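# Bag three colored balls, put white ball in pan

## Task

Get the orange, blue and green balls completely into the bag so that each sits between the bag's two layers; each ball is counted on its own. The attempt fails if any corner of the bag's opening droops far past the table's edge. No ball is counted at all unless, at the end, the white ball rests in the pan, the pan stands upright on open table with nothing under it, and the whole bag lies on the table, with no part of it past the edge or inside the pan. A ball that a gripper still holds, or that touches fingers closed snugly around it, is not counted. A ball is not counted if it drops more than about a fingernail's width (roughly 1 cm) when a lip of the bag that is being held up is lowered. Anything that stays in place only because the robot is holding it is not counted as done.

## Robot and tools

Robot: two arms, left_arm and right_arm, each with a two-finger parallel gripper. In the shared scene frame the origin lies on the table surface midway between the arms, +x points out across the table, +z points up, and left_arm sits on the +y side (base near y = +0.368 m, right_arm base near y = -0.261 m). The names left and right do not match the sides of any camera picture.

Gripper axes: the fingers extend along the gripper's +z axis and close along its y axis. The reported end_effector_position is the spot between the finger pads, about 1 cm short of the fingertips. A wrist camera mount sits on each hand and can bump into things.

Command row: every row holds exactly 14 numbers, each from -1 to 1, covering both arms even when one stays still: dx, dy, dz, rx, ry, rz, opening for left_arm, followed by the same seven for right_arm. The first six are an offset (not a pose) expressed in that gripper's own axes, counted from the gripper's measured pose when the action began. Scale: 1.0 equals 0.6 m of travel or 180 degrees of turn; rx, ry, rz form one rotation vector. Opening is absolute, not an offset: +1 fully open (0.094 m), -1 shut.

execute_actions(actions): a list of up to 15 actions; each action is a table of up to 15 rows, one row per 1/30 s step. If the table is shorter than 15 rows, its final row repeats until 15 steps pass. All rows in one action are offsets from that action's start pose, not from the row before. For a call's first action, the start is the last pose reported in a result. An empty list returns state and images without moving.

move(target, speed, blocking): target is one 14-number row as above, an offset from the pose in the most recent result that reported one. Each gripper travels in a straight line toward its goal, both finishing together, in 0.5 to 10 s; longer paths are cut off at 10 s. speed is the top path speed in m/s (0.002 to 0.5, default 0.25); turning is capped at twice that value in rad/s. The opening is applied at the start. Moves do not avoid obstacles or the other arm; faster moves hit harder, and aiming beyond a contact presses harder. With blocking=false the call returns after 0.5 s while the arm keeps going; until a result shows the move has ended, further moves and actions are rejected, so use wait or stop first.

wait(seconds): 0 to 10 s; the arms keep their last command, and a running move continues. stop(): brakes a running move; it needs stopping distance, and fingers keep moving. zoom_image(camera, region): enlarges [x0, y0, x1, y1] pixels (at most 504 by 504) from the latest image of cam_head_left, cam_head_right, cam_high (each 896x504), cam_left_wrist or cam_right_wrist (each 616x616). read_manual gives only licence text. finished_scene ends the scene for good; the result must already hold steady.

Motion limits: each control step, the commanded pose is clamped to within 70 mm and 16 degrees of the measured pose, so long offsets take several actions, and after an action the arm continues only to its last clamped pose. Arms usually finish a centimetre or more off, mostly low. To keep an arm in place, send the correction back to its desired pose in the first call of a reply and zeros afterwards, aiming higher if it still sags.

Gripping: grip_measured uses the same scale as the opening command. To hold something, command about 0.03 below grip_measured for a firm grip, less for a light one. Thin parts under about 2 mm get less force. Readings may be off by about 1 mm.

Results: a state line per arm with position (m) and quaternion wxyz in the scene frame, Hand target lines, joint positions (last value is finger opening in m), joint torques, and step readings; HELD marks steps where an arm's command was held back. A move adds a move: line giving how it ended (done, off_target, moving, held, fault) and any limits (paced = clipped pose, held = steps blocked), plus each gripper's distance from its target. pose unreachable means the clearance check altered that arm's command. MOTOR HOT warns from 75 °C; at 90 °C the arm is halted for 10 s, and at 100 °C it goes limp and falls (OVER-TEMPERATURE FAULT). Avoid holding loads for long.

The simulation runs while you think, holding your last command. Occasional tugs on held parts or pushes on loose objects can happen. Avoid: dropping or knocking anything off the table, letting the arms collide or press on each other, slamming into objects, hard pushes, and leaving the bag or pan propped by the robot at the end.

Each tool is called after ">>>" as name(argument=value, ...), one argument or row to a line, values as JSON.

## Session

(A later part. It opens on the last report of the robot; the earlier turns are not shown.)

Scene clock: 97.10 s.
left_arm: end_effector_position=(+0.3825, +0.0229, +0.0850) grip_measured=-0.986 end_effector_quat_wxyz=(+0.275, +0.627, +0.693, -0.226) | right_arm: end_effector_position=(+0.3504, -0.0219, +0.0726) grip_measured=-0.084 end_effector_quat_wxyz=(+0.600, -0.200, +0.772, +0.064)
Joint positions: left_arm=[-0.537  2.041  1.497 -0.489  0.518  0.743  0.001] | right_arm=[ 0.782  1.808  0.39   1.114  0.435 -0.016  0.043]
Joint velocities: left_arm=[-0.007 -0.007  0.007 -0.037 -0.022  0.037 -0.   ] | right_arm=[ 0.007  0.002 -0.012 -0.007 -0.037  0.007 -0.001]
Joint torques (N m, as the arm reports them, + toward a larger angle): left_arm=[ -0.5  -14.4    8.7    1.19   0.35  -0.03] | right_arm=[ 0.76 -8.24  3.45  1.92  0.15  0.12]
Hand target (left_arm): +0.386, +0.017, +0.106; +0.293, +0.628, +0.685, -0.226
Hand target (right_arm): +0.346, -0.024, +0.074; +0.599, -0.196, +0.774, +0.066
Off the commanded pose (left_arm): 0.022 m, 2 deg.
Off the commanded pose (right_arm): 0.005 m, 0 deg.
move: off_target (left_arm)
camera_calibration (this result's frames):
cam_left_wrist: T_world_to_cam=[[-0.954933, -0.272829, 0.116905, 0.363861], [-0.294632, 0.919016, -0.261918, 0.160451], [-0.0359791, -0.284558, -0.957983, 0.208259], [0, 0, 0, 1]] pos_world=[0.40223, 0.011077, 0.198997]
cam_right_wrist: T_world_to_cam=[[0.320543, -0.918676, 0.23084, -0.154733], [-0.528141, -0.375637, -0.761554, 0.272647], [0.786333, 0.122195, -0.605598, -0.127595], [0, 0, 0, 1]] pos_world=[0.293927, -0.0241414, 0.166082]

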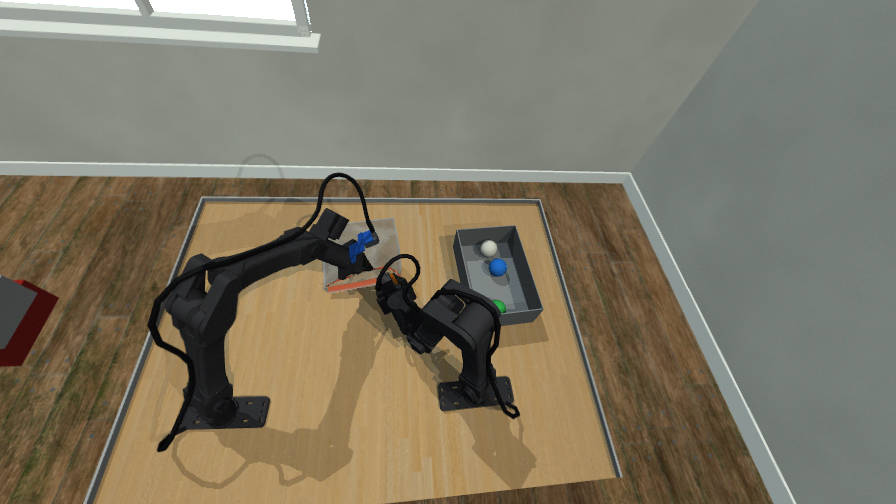

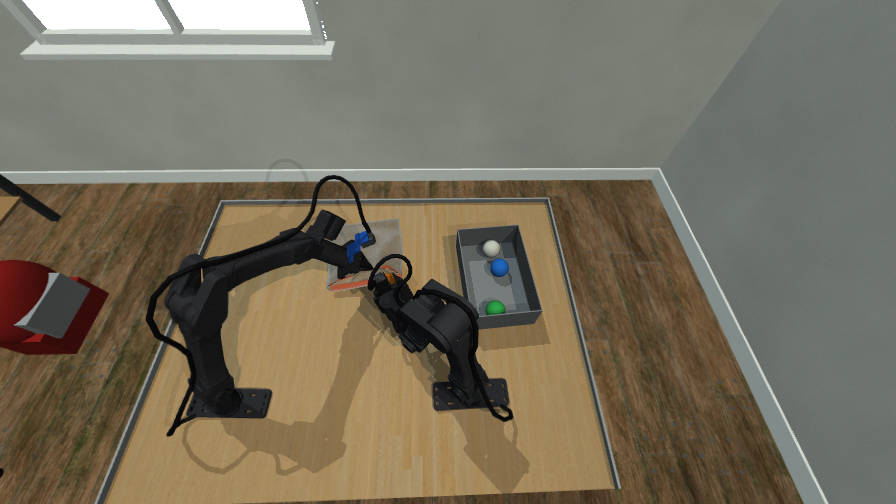

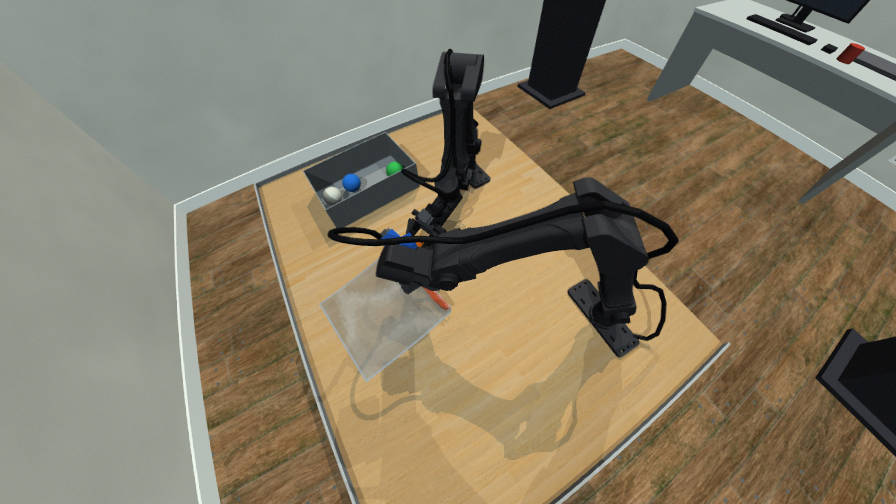

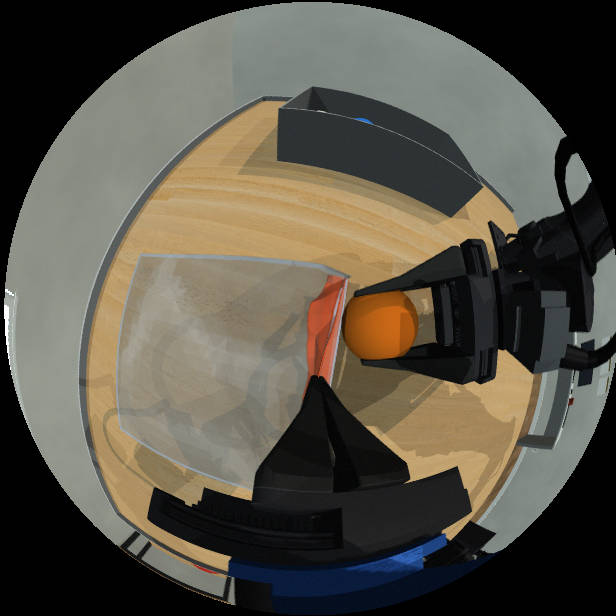

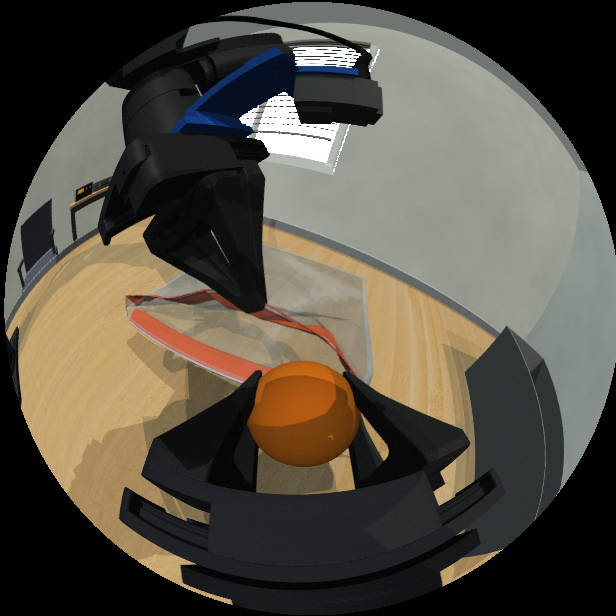

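>>> move(
  target=[-0.035,0,-0.03,0,0,0,-1, 0.021,0.047,0.01,0,0,0,-0.115],
  speed=0.05,
)

>>> move(
  target=[-0.025,0,-0.022,0,0,0,-1, -0.01,-0.01,0.14,0,0,0,-0.115],
  speed=0.04,
)

Scene clock: 98.63 s.
left_arm: end_effector_position=(+0.3828, +0.0242, +0.0942) grip_measured=-0.986 end_effector_quat_wxyz=(+0.265, +0.625, +0.700, -0.224) | right_arm: end_effector_position=(+0.3398, -0.0015, +0.0549) grip_measured=-0.084 end_effector_quat_wxyz=(+0.597, -0.207, +0.773, +0.061)
Joint positions: left_arm=[-0.537  2.041  1.548 -0.562  0.51   0.738  0.001] | right_arm=[0.864 1.916 0.421 1.169 0.507 0.003 0.043]
Joint velocities: left_arm=[ 0.022 -0.007  0.007 -0.125  0.007 -0.066 -0.   ] | right_arm=[-0.022  0.002  0.007  0.051  0.022 -0.007 -0.001]
Joint torques (N m, as the arm reports them, + toward a larger angle): left_arm=[ -0.93 -14.75   8.     1.21   0.36  -0.03] | right_arm=[ 0.7  -5.19  6.01  2.07  0.17  0.13]
Hand target (left_arm): +0.382, +0.019, +0.112; +0.276, +0.627, +0.693, -0.226
Hand target (right_arm): +0.342, +0.003, +0.054; +0.600, -0.200, +0.772, +0.065
Off the commanded pose (left_arm): 0.019 m, 1 deg.
Off the commanded pose (right_arm): 0.005 m, 1 deg.
move: off_target (left_arm)
camera_calibration (this result's frames):
cam_left_wrist: T_world_to_cam=[[-0.950619, -0.282344, 0.128859, 0.360931], [-0.306188, 0.921028, -0.240741, 0.16422], [-0.0507104, -0.268308, -0.961997, 0.223098], [0, 0, 0, 1]] pos_world=[0.404704, 0.0105151, 0.207645]
cam_right_wrist: T_world_to_cam=[[0.328989, -0.912671, 0.242484, -0.131969], [-0.527649, -0.390615, -0.754325, 0.260685], [0.783168, 0.120218, -0.610078, -0.131143], [0, 0, 0, 1]] pos_world=[0.283674, -0.00285086, 0.148634]

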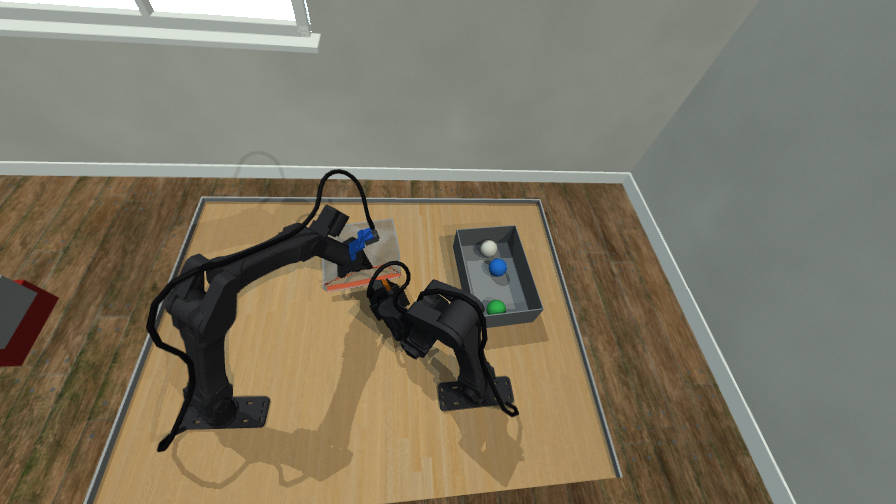

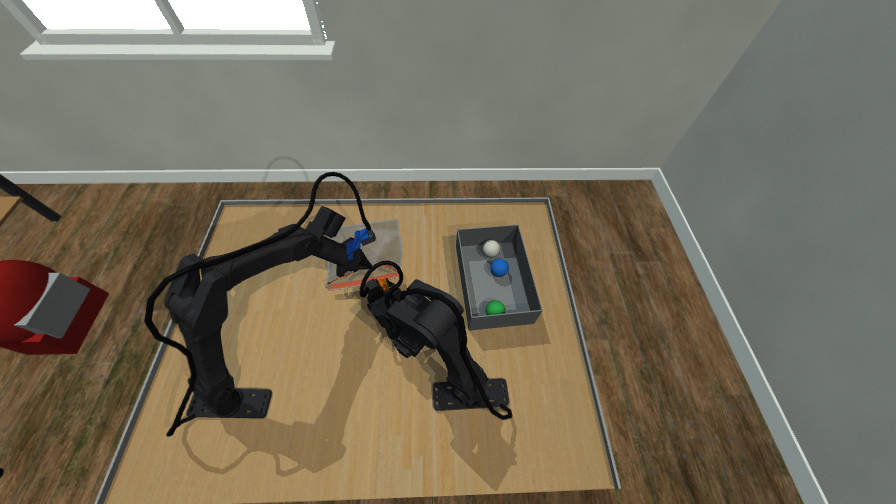

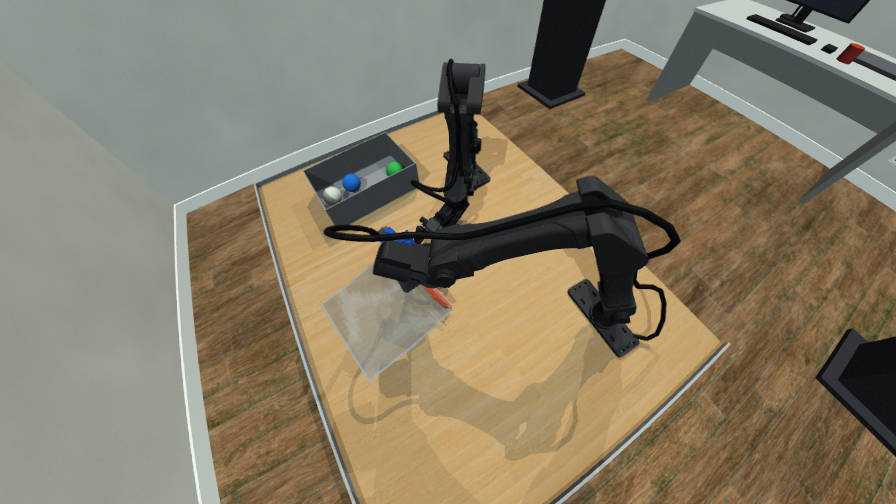

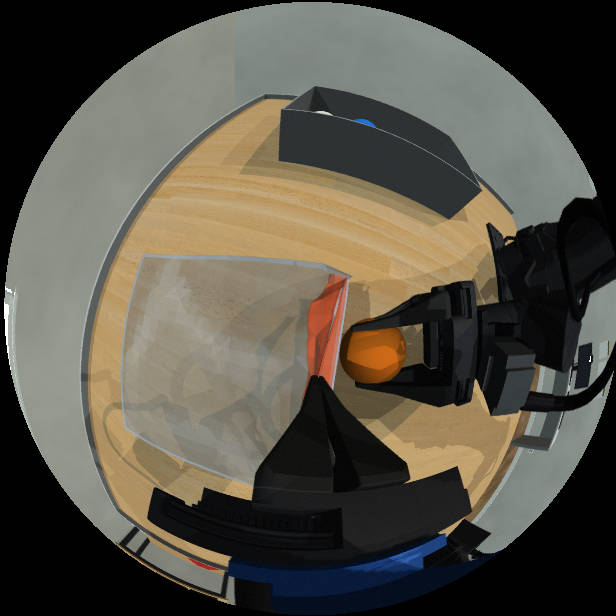

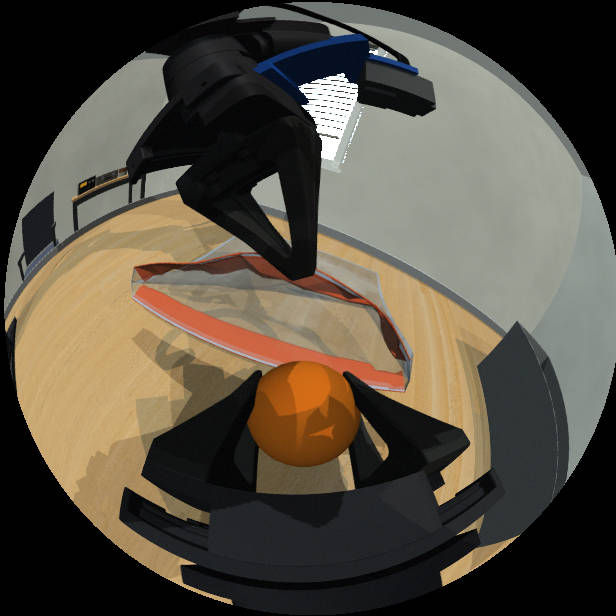

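Scene clock: 101.00 s.
left_arm: end_effector_position=(+0.3886, +0.0279, +0.1002) grip_measured=-0.986 end_effector_quat_wxyz=(+0.262, +0.620, +0.709, -0.209) | right_arm: end_effector_position=(+0.4134, +0.0240, +0.0509) grip_measured=-0.084 end_effector_quat_wxyz=(+0.611, -0.198, +0.763, +0.071)
Joint positions: left_arm=[-0.535  2.041  1.585 -0.604  0.475  0.731  0.001] | right_arm=[ 0.735  2.11   0.695  1.15   0.383 -0.038  0.043]
Joint velocities: left_arm=[-0.007 -0.007 -0.012  0.051  0.095 -0.037  0.   ] | right_arm=[-0.017 -0.012  0.002 -0.007 -0.081  0.007  0.   ]
Joint torques (N m, as the arm reports them, + toward a larger angle): left_arm=[ -0.77 -13.91   7.69   1.09   0.65   0.03] | right_arm=[-0.87 -7.11  7.24  1.76 -0.02 -0.07]
Hand target (left_arm): +0.383, +0.021, +0.114; +0.265, +0.624, +0.700, -0.224
Hand target (right_arm): +0.418, +0.023, +0.038; +0.598, -0.208, +0.772, +0.060
Off the commanded pose (left_arm): 0.016 m, 2 deg.
Off the commanded pose (right_arm): 0.014 m, 2 deg.
move: off_target (left_arm, right_arm)
camera_calibration (this result's frames):
cam_left_wrist: T_world_to_cam=[[-0.944336, -0.308949, 0.113049, 0.36659], [-0.32692, 0.919694, -0.217456, 0.16969], [-0.0367875, -0.24231, -0.969501, 0.224765], [0, 0, 0, 1]] pos_world=[0.409928, 0.0116577, 0.213368]
cam_right_wrist: T_world_to_cam=[[0.32236, -0.920167, 0.222209, -0.127993], [-0.505282, -0.365763, -0.781606, 0.297982], [0.800483, 0.13968, -0.582851, -0.203335], [0, 0, 0, 1]] pos_world=[0.354591, 0.0196179, 0.142831]

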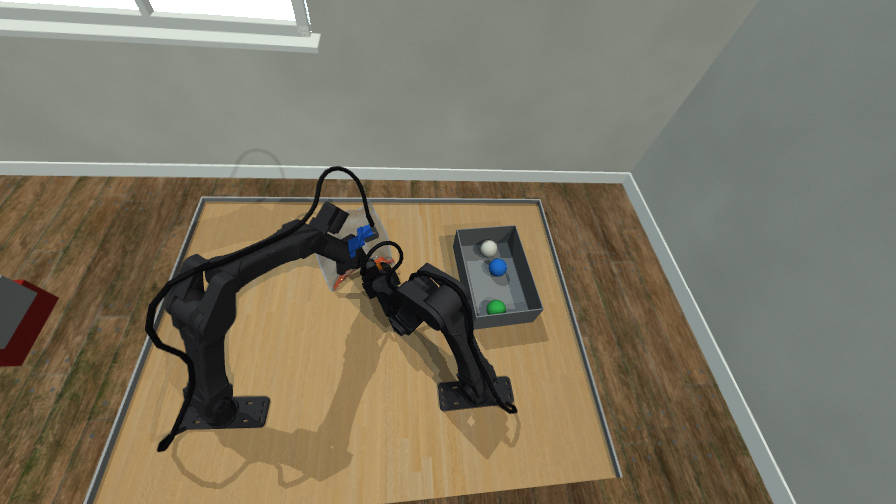

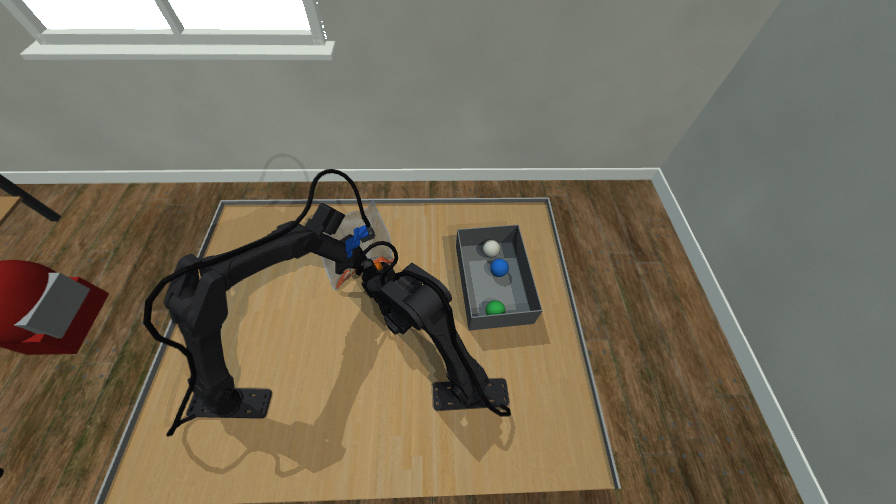

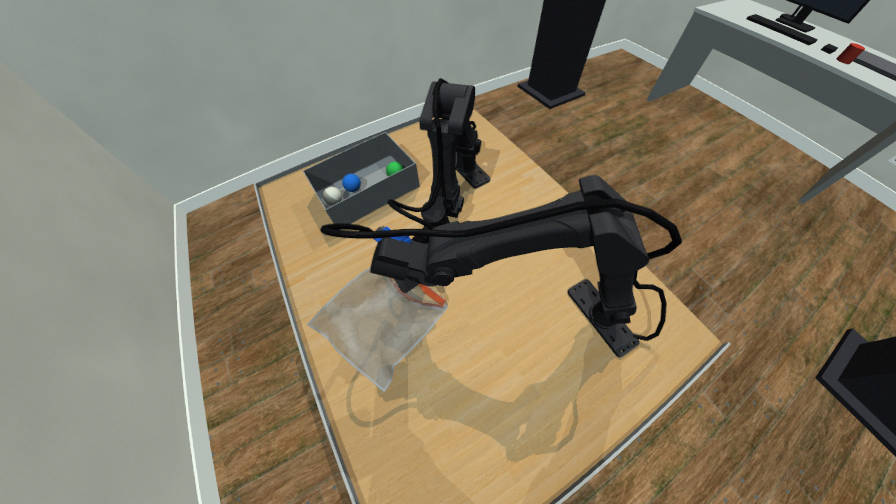

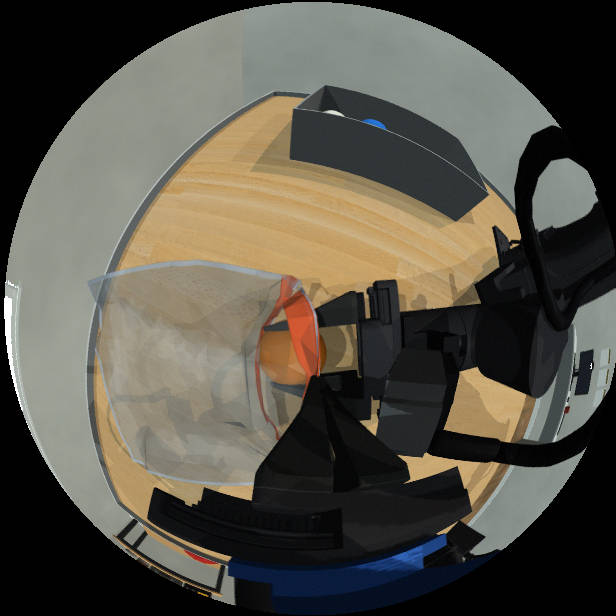

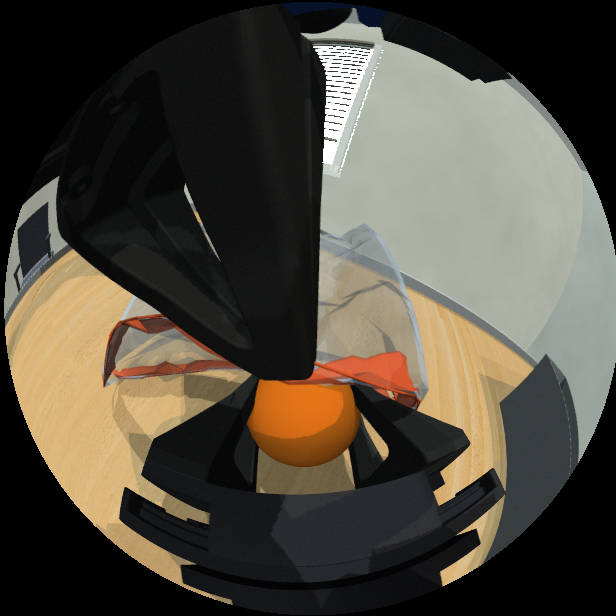

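>>> execute_actions(
  actions=[],
)

Scene clock: 101.77 s.
left_arm: end_effector_position=(+0.3887, +0.0280, +0.1002) grip_measured=-0.986 end_effector_quat_wxyz=(+0.262, +0.620, +0.709, -0.208) | right_arm: end_effector_position=(+0.4133, +0.0241, +0.0509) grip_measured=-0.084 end_effector_quat_wxyz=(+0.611, -0.199, +0.763, +0.071)
Joint positions: left_arm=[-0.535  2.041  1.585 -0.604  0.474  0.731  0.001] | right_arm=[ 0.735  2.11   0.695  1.15   0.383 -0.039  0.043]
Joint velocities: left_arm=[-0.007  0.007 -0.017 -0.022 -0.051  0.051 -0.   ] | right_arm=[-0.017  0.002  0.002 -0.037 -0.037 -0.066 -0.   ]
Joint torques (N m, as the arm reports them, + toward a larger angle): left_arm=[ -0.81 -13.91   7.78   1.06   0.67   0.01] | right_arm=[-0.93 -7.14  7.24  1.75 -0.03 -0.07]
Hand target (left_arm): +0.383, +0.021, +0.114; +0.265, +0.624, +0.700, -0.224
Hand target (right_arm): +0.418, +0.023, +0.038; +0.598, -0.208, +0.772, +0.060
Off the commanded pose (left_arm): 0.016 m, 2 deg.
Off the commanded pose (right_arm): 0.014 m, 2 deg.
camera_calibration (this result's frames):
cam_left_wrist: T_world_to_cam=[[-0.944299, -0.309157, 0.11279, 0.366667], [-0.327051, 0.919693, -0.21726, 0.169692], [-0.0365653, -0.242047, -0.969575, 0.224665], [0, 0, 0, 1]] pos_world=[0.409956, 0.0116724, 0.21334]
cam_right_wrist: T_world_to_cam=[[0.322769, -0.919958, 0.222482, -0.128114], [-0.505063, -0.366209, -0.781538, 0.297903], [0.800457, 0.139889, -0.582838, -0.203322], [0, 0, 0, 1]] pos_world=[0.354561, 0.0196784, 0.142822]

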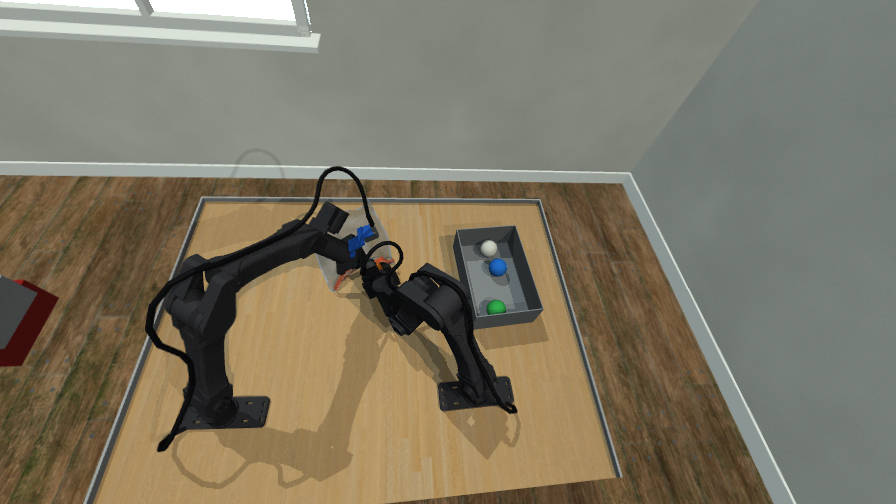

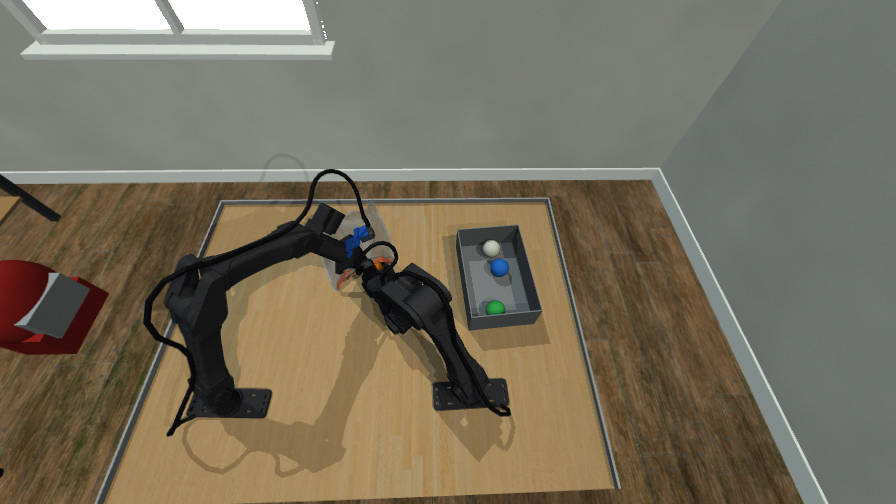

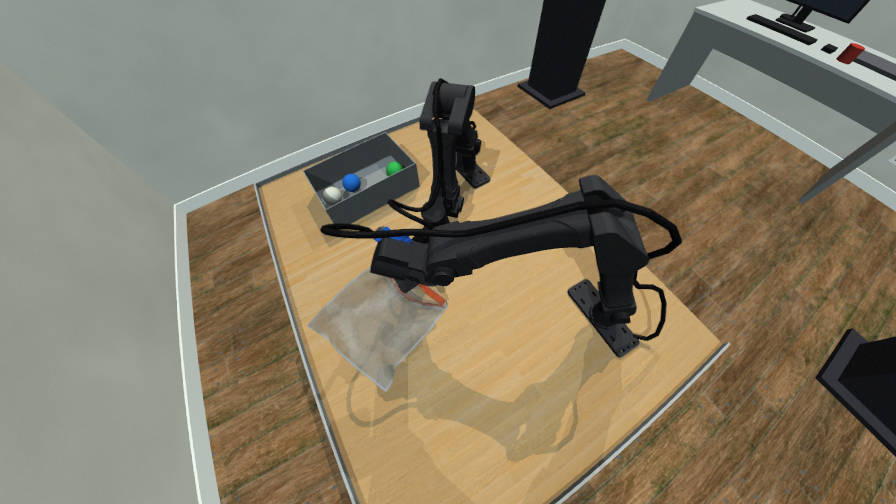

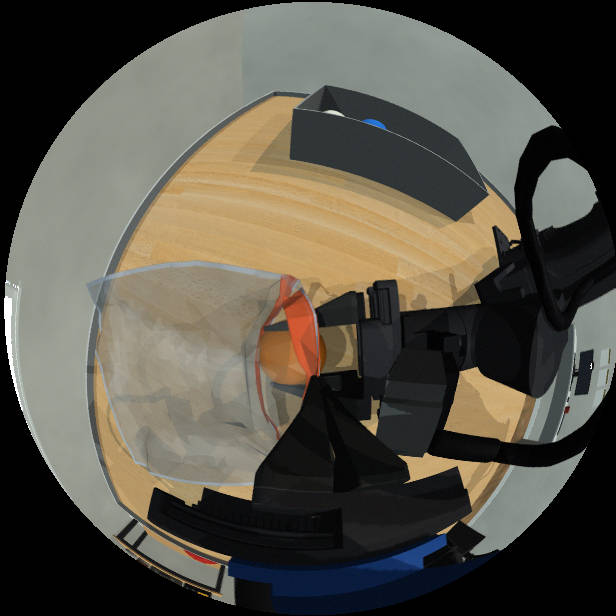

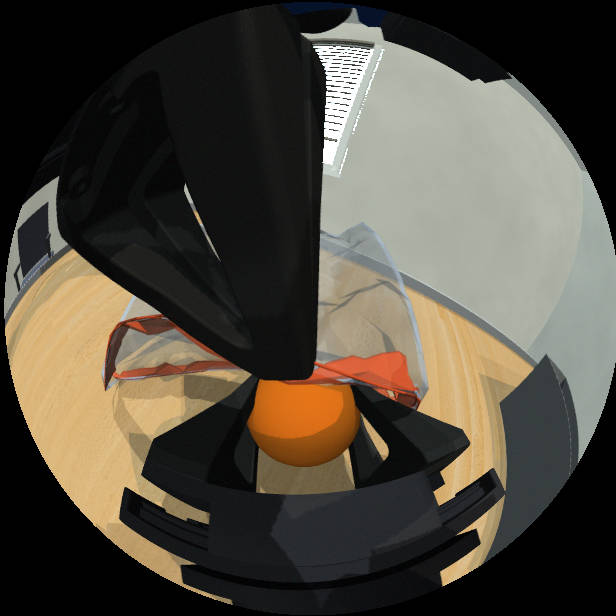

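>>> move(
  target=[0,0.0,-0.03,0,0,0,-1, 0.03,0,-0.13,0,0,0,-0.115],
  speed=0.15,
)

Scene clock: 103.13 s.
left_arm: end_effector_position=(+0.3880, +0.0362, +0.1039) grip_measured=-0.986 end_effector_quat_wxyz=(+0.257, +0.621, +0.712, -0.204) | right_arm: end_effector_position=(+0.3434, -0.0059, +0.0481) grip_measured=-0.084 end_effector_quat_wxyz=(+0.609, -0.205, +0.764, +0.068)
Joint positions: left_arm=[-0.524  2.025  1.585 -0.636  0.469  0.743  0.001] | right_arm=[ 0.839  1.999  0.404  1.309  0.479 -0.016  0.043]
Joint velocities: left_arm=[-0.017  0.017 -0.002  0.022 -0.007 -0.051  0.   ] | right_arm=[-0.012 -0.007  0.002 -0.051  0.007 -0.007  0.003]
Joint torques (N m, as the arm reports them, + toward a larger angle): left_arm=[  0.69 -14.63   6.35   1.14   0.46   0.06] | right_arm=[ 0.7  -8.81  2.07  2.05  0.19  0.14]
Hand target (left_arm): +0.387, +0.039, +0.114; +0.262, +0.621, +0.709, -0.208
Hand target (right_arm): +0.340, -0.008, +0.052; +0.611, -0.198, +0.763, +0.072
Off the commanded pose (left_arm): 0.011 m, 1 deg.
Off the commanded pose (right_arm): 0.006 m, 1 deg.
move: off_target (left_arm)
camera_calibration (this result's frames):
cam_left_wrist: T_world_to_cam=[[-0.942675, -0.314658, 0.111148, 0.367915], [-0.331503, 0.92123, -0.203572, 0.163038], [-0.0383375, -0.228748, -0.97273, 0.230778], [0, 0, 0, 1]] pos_world=[0.40972, 0.0183624, 0.216782]
cam_right_wrist: T_world_to_cam=[[0.329126, -0.914927, 0.233634, -0.135133], [-0.505108, -0.379625, -0.775081, 0.24908], [0.797836, 0.137089, -0.587081, -0.143709], [0, 0, 0, 1]] pos_world=[0.284944, -0.00937861, 0.140261]

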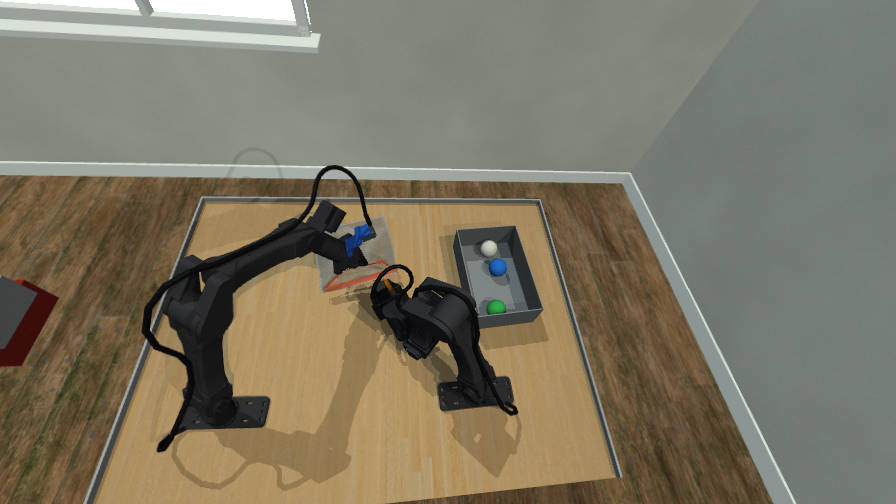

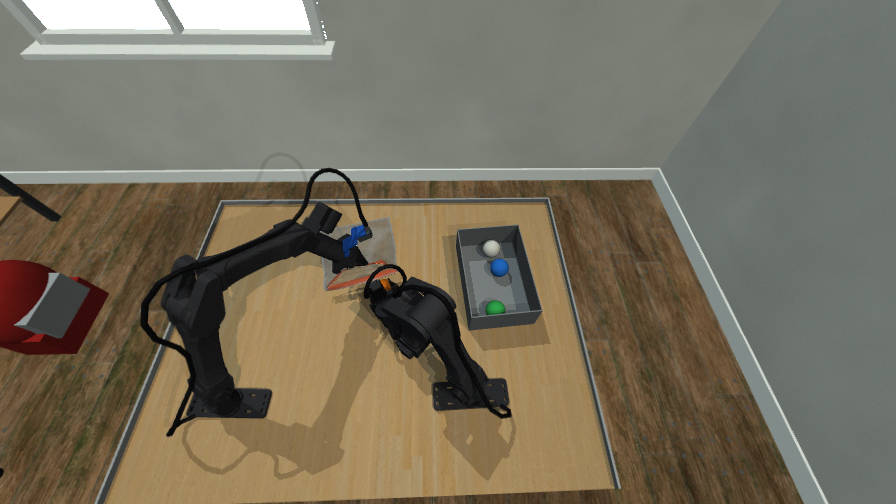

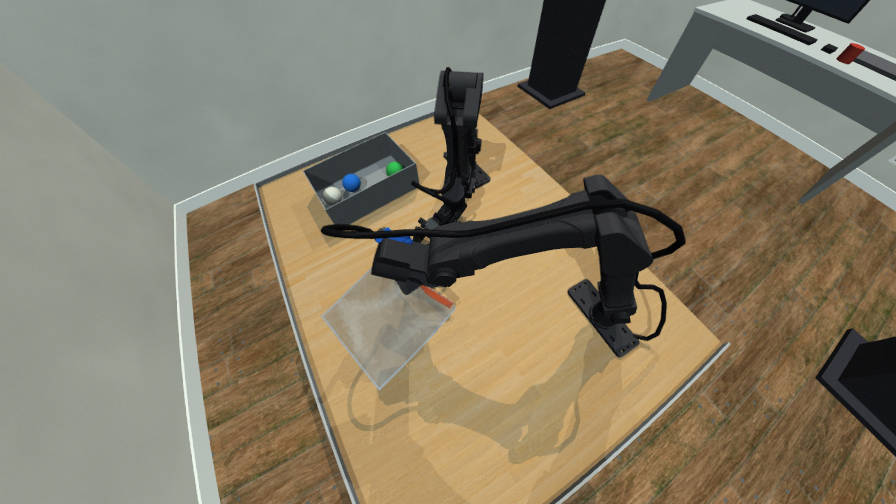

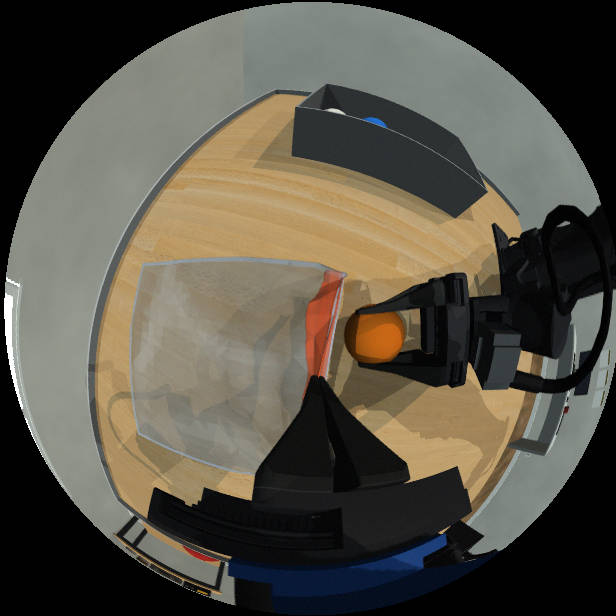

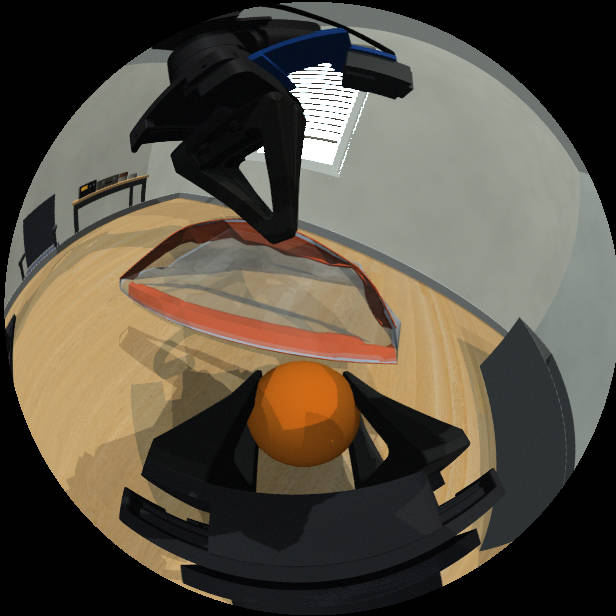

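>>> move(
  target=[0,0.0,-0.015,0,0,0,-1, -0.05,-0.035,0,0,0.11,0,-0.115],
  speed=0.15,
)

>>> move(
  target=[0,0.0,-0.015,0,0,0,-1, -0.07,0,0.09,0,0,0,-0.115],
  speed=0.08,
)

Scene clock: 105.53 s.
left_arm: end_effector_position=(+0.3868, +0.0373, +0.1029) grip_measured=-0.986 end_effector_quat_wxyz=(+0.253, +0.621, +0.713, -0.203) | right_arm: end_effector_position=(+0.3525, -0.0177, +0.0711) grip_measured=-0.084 end_effector_quat_wxyz=(+0.465, -0.225, +0.856, +0.022)
Joint positions: left_arm=[-0.524  2.025  1.585 -0.644  0.467  0.746  0.001] | right_arm=[0.773 1.615 0.652 0.299 0.405 0.09  0.043]
Joint velocities: left_arm=[ 0.002  0.007  0.002  0.051  0.051  0.022 -0.   ] | right_arm=[ 0.002  0.002 -0.007 -0.007 -0.081  0.037 -0.   ]
Joint torques (N m, as the arm reports them, + toward a larger angle): left_arm=[  0.74 -14.3    6.27   1.15   0.35   0.04] | right_arm=[-0.74 -8.09  9.12  1.64  0.12  0.13]
Hand target (left_arm): +0.387, +0.041, +0.111; +0.257, +0.620, +0.712, -0.204
Hand target (right_arm): +0.357, -0.018, +0.082; +0.470, -0.214, +0.856, +0.028
Off the commanded pose (left_arm): 0.009 m, 0 deg.
Off the commanded pose (right_arm): 0.010 m, 2 deg.
move: done
camera_calibration (this result's frames):
cam_left_wrist: T_world_to_cam=[[-0.942664, -0.313945, 0.113237, 0.367004], [-0.330977, 0.922984, -0.196353, 0.160371], [-0.0428716, -0.222574, -0.973973, 0.23163], [0, 0, 0, 1]] pos_world=[0.408971, 0.0187543, 0.215532]
cam_right_wrist: T_world_to_cam=[[0.370112, -0.887324, 0.275089, -0.171271], [-0.726142, -0.461017, -0.51008, 0.324614], [0.579426, -0.0109674, -0.814951, -0.0452141], [0, 0, 0, 1]] pos_world=[0.325303, -0.00281661, 0.175846]

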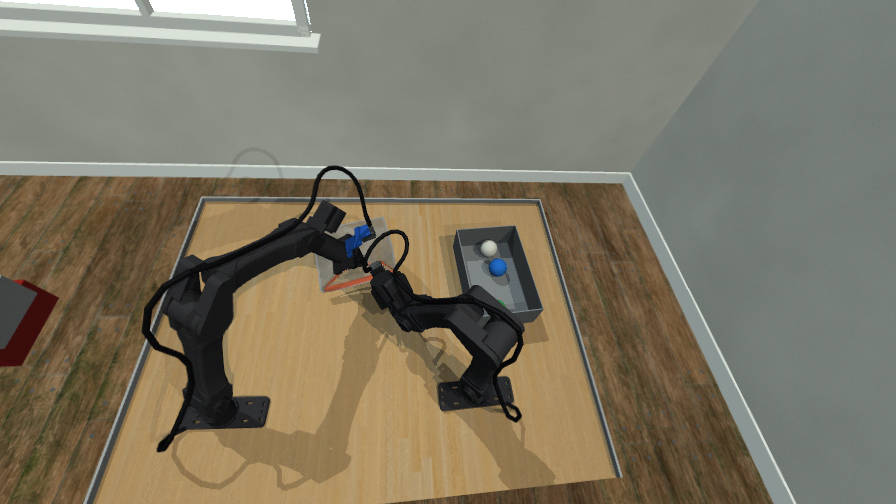

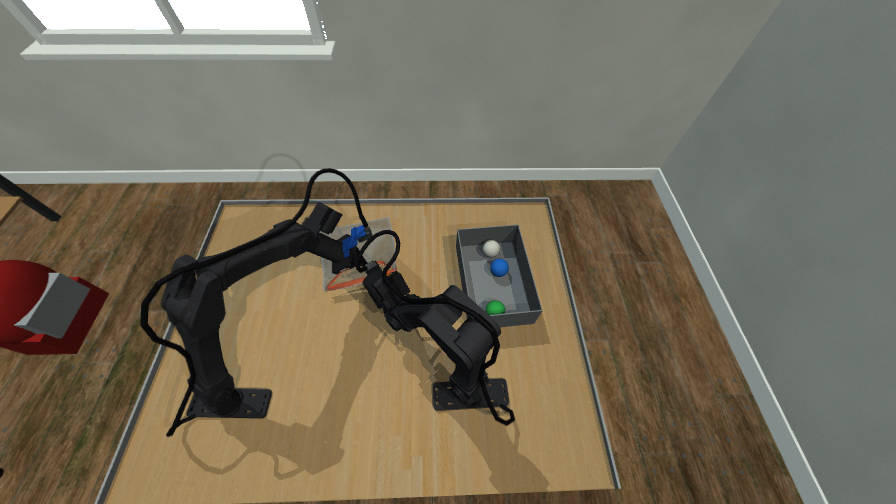

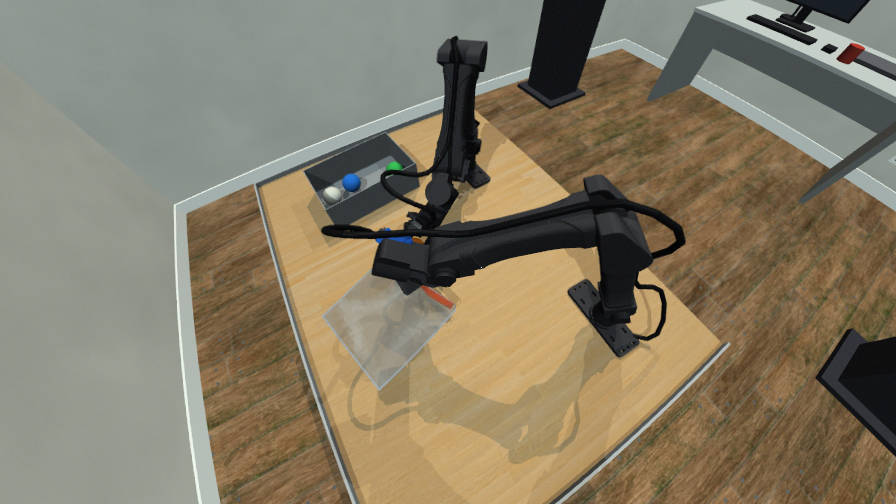

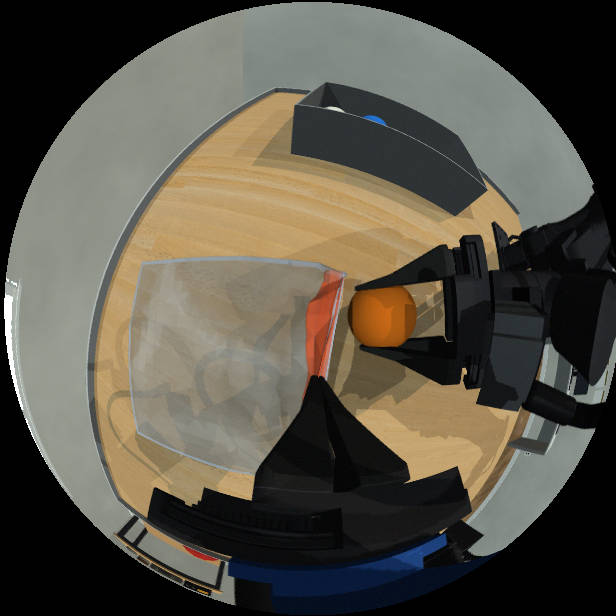

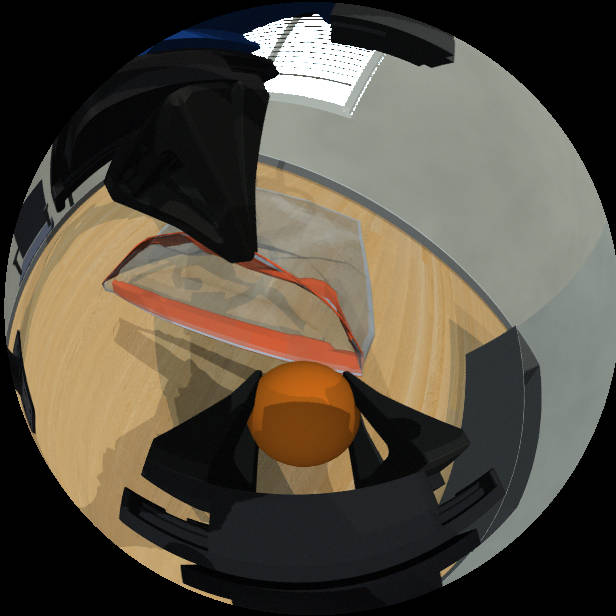

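Scene clock: 106.70 s.
left_arm: end_effector_position=(+0.3900, +0.0416, +0.1017) grip_measured=-0.986 end_effector_quat_wxyz=(+0.252, +0.619, +0.717, -0.197) | right_arm: end_effector_position=(+0.4089, +0.0122, +0.0763) grip_measured=-0.084 end_effector_quat_wxyz=(+0.470, -0.223, +0.854, +0.027)
Joint positions: left_arm=[-0.517  2.025  1.585 -0.648  0.456  0.748  0.001] | right_arm=[0.713 1.81  0.894 0.28  0.354 0.053 0.043]
Joint velocities: left_arm=[ 0.002 -0.022 -0.012  0.022  0.066 -0.007  0.   ] | right_arm=[-0.007  0.012  0.017  0.022 -0.037  0.022  0.   ]
Joint torques (N m, as the arm reports them, + toward a larger angle): left_arm=[  0.21 -14.33   6.27   1.11   0.46   0.07] | right_arm=[-0.74 -7.23  9.41  1.76  0.09 -0.07]
Hand target (left_arm): +0.386, +0.043, +0.110; +0.253, +0.621, +0.713, -0.203
Hand target (right_arm): +0.414, +0.012, +0.074; +0.465, -0.225, +0.856, +0.022
Off the commanded pose (left_arm): 0.009 m, 1 deg.
Off the commanded pose (right_arm): 0.006 m, 1 deg.
move: done
camera_calibration (this result's frames):
cam_left_wrist: T_world_to_cam=[[-0.939687, -0.325222, 0.105922, 0.37156], [-0.340093, 0.921379, -0.18814, 0.159986], [-0.0364071, -0.212816, -0.976414, 0.228954], [0, 0, 0, 1]] pos_world=[0.411896, 0.022157, 0.214297]
cam_right_wrist: T_world_to_cam=[[0.368746, -0.890381, 0.266922, -0.165765], [-0.721574, -0.455215, -0.521641, 0.380966], [0.585966, -0.000250917, -0.810335, -0.076538], [0, 0, 0, 1]] pos_world=[0.380869, 0.0258089, 0.180952]

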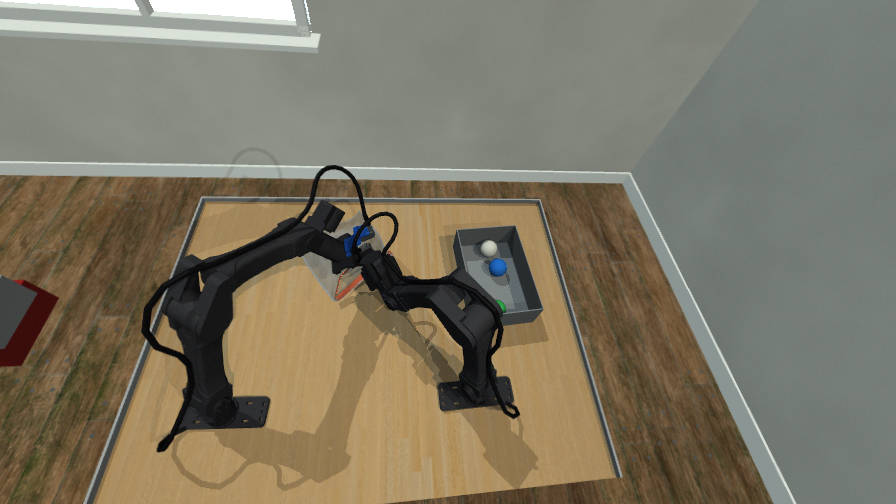

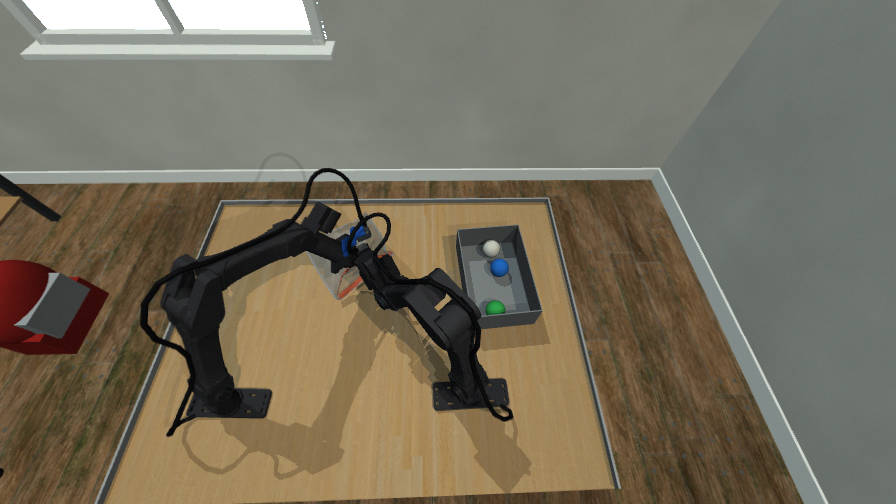

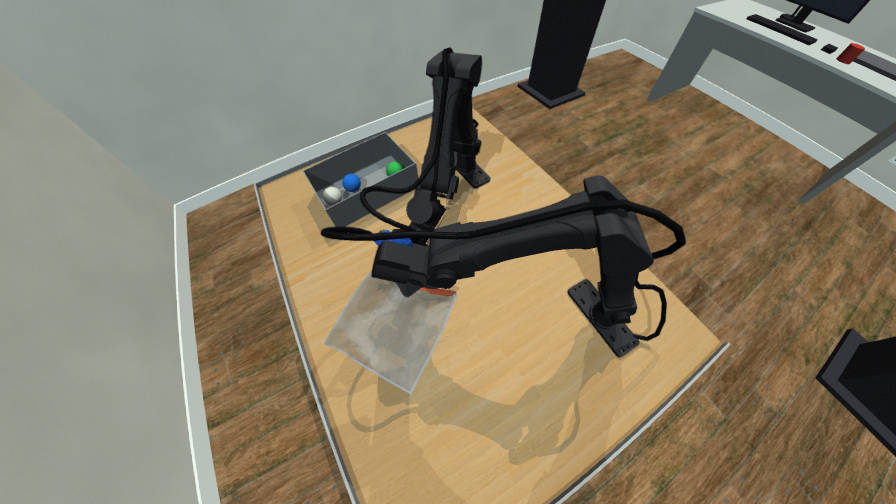

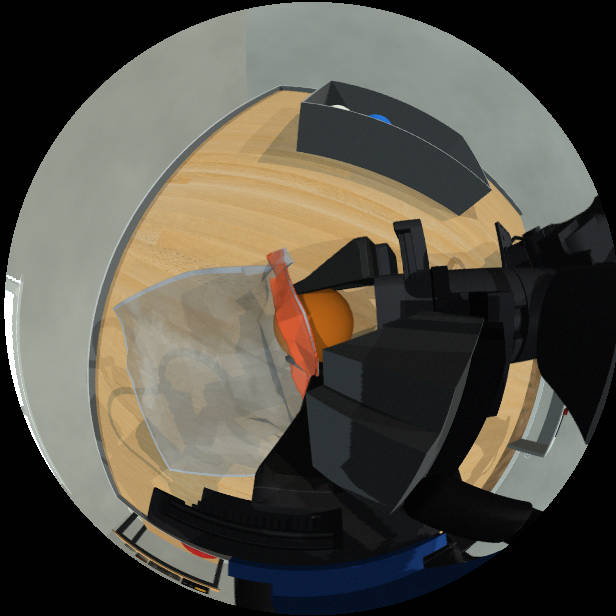

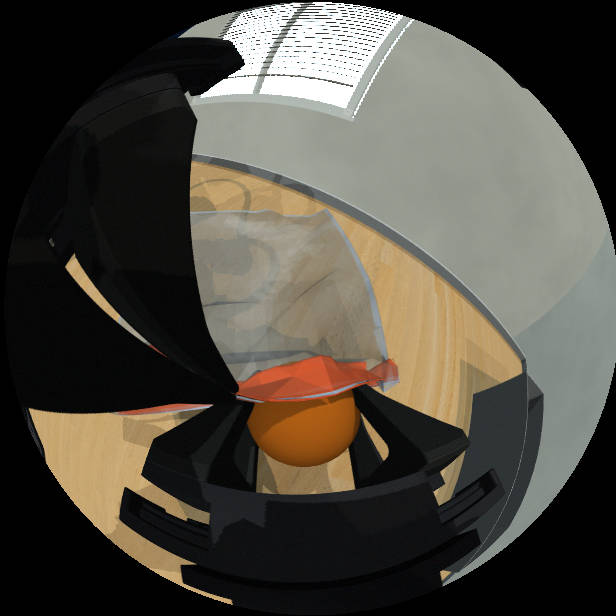

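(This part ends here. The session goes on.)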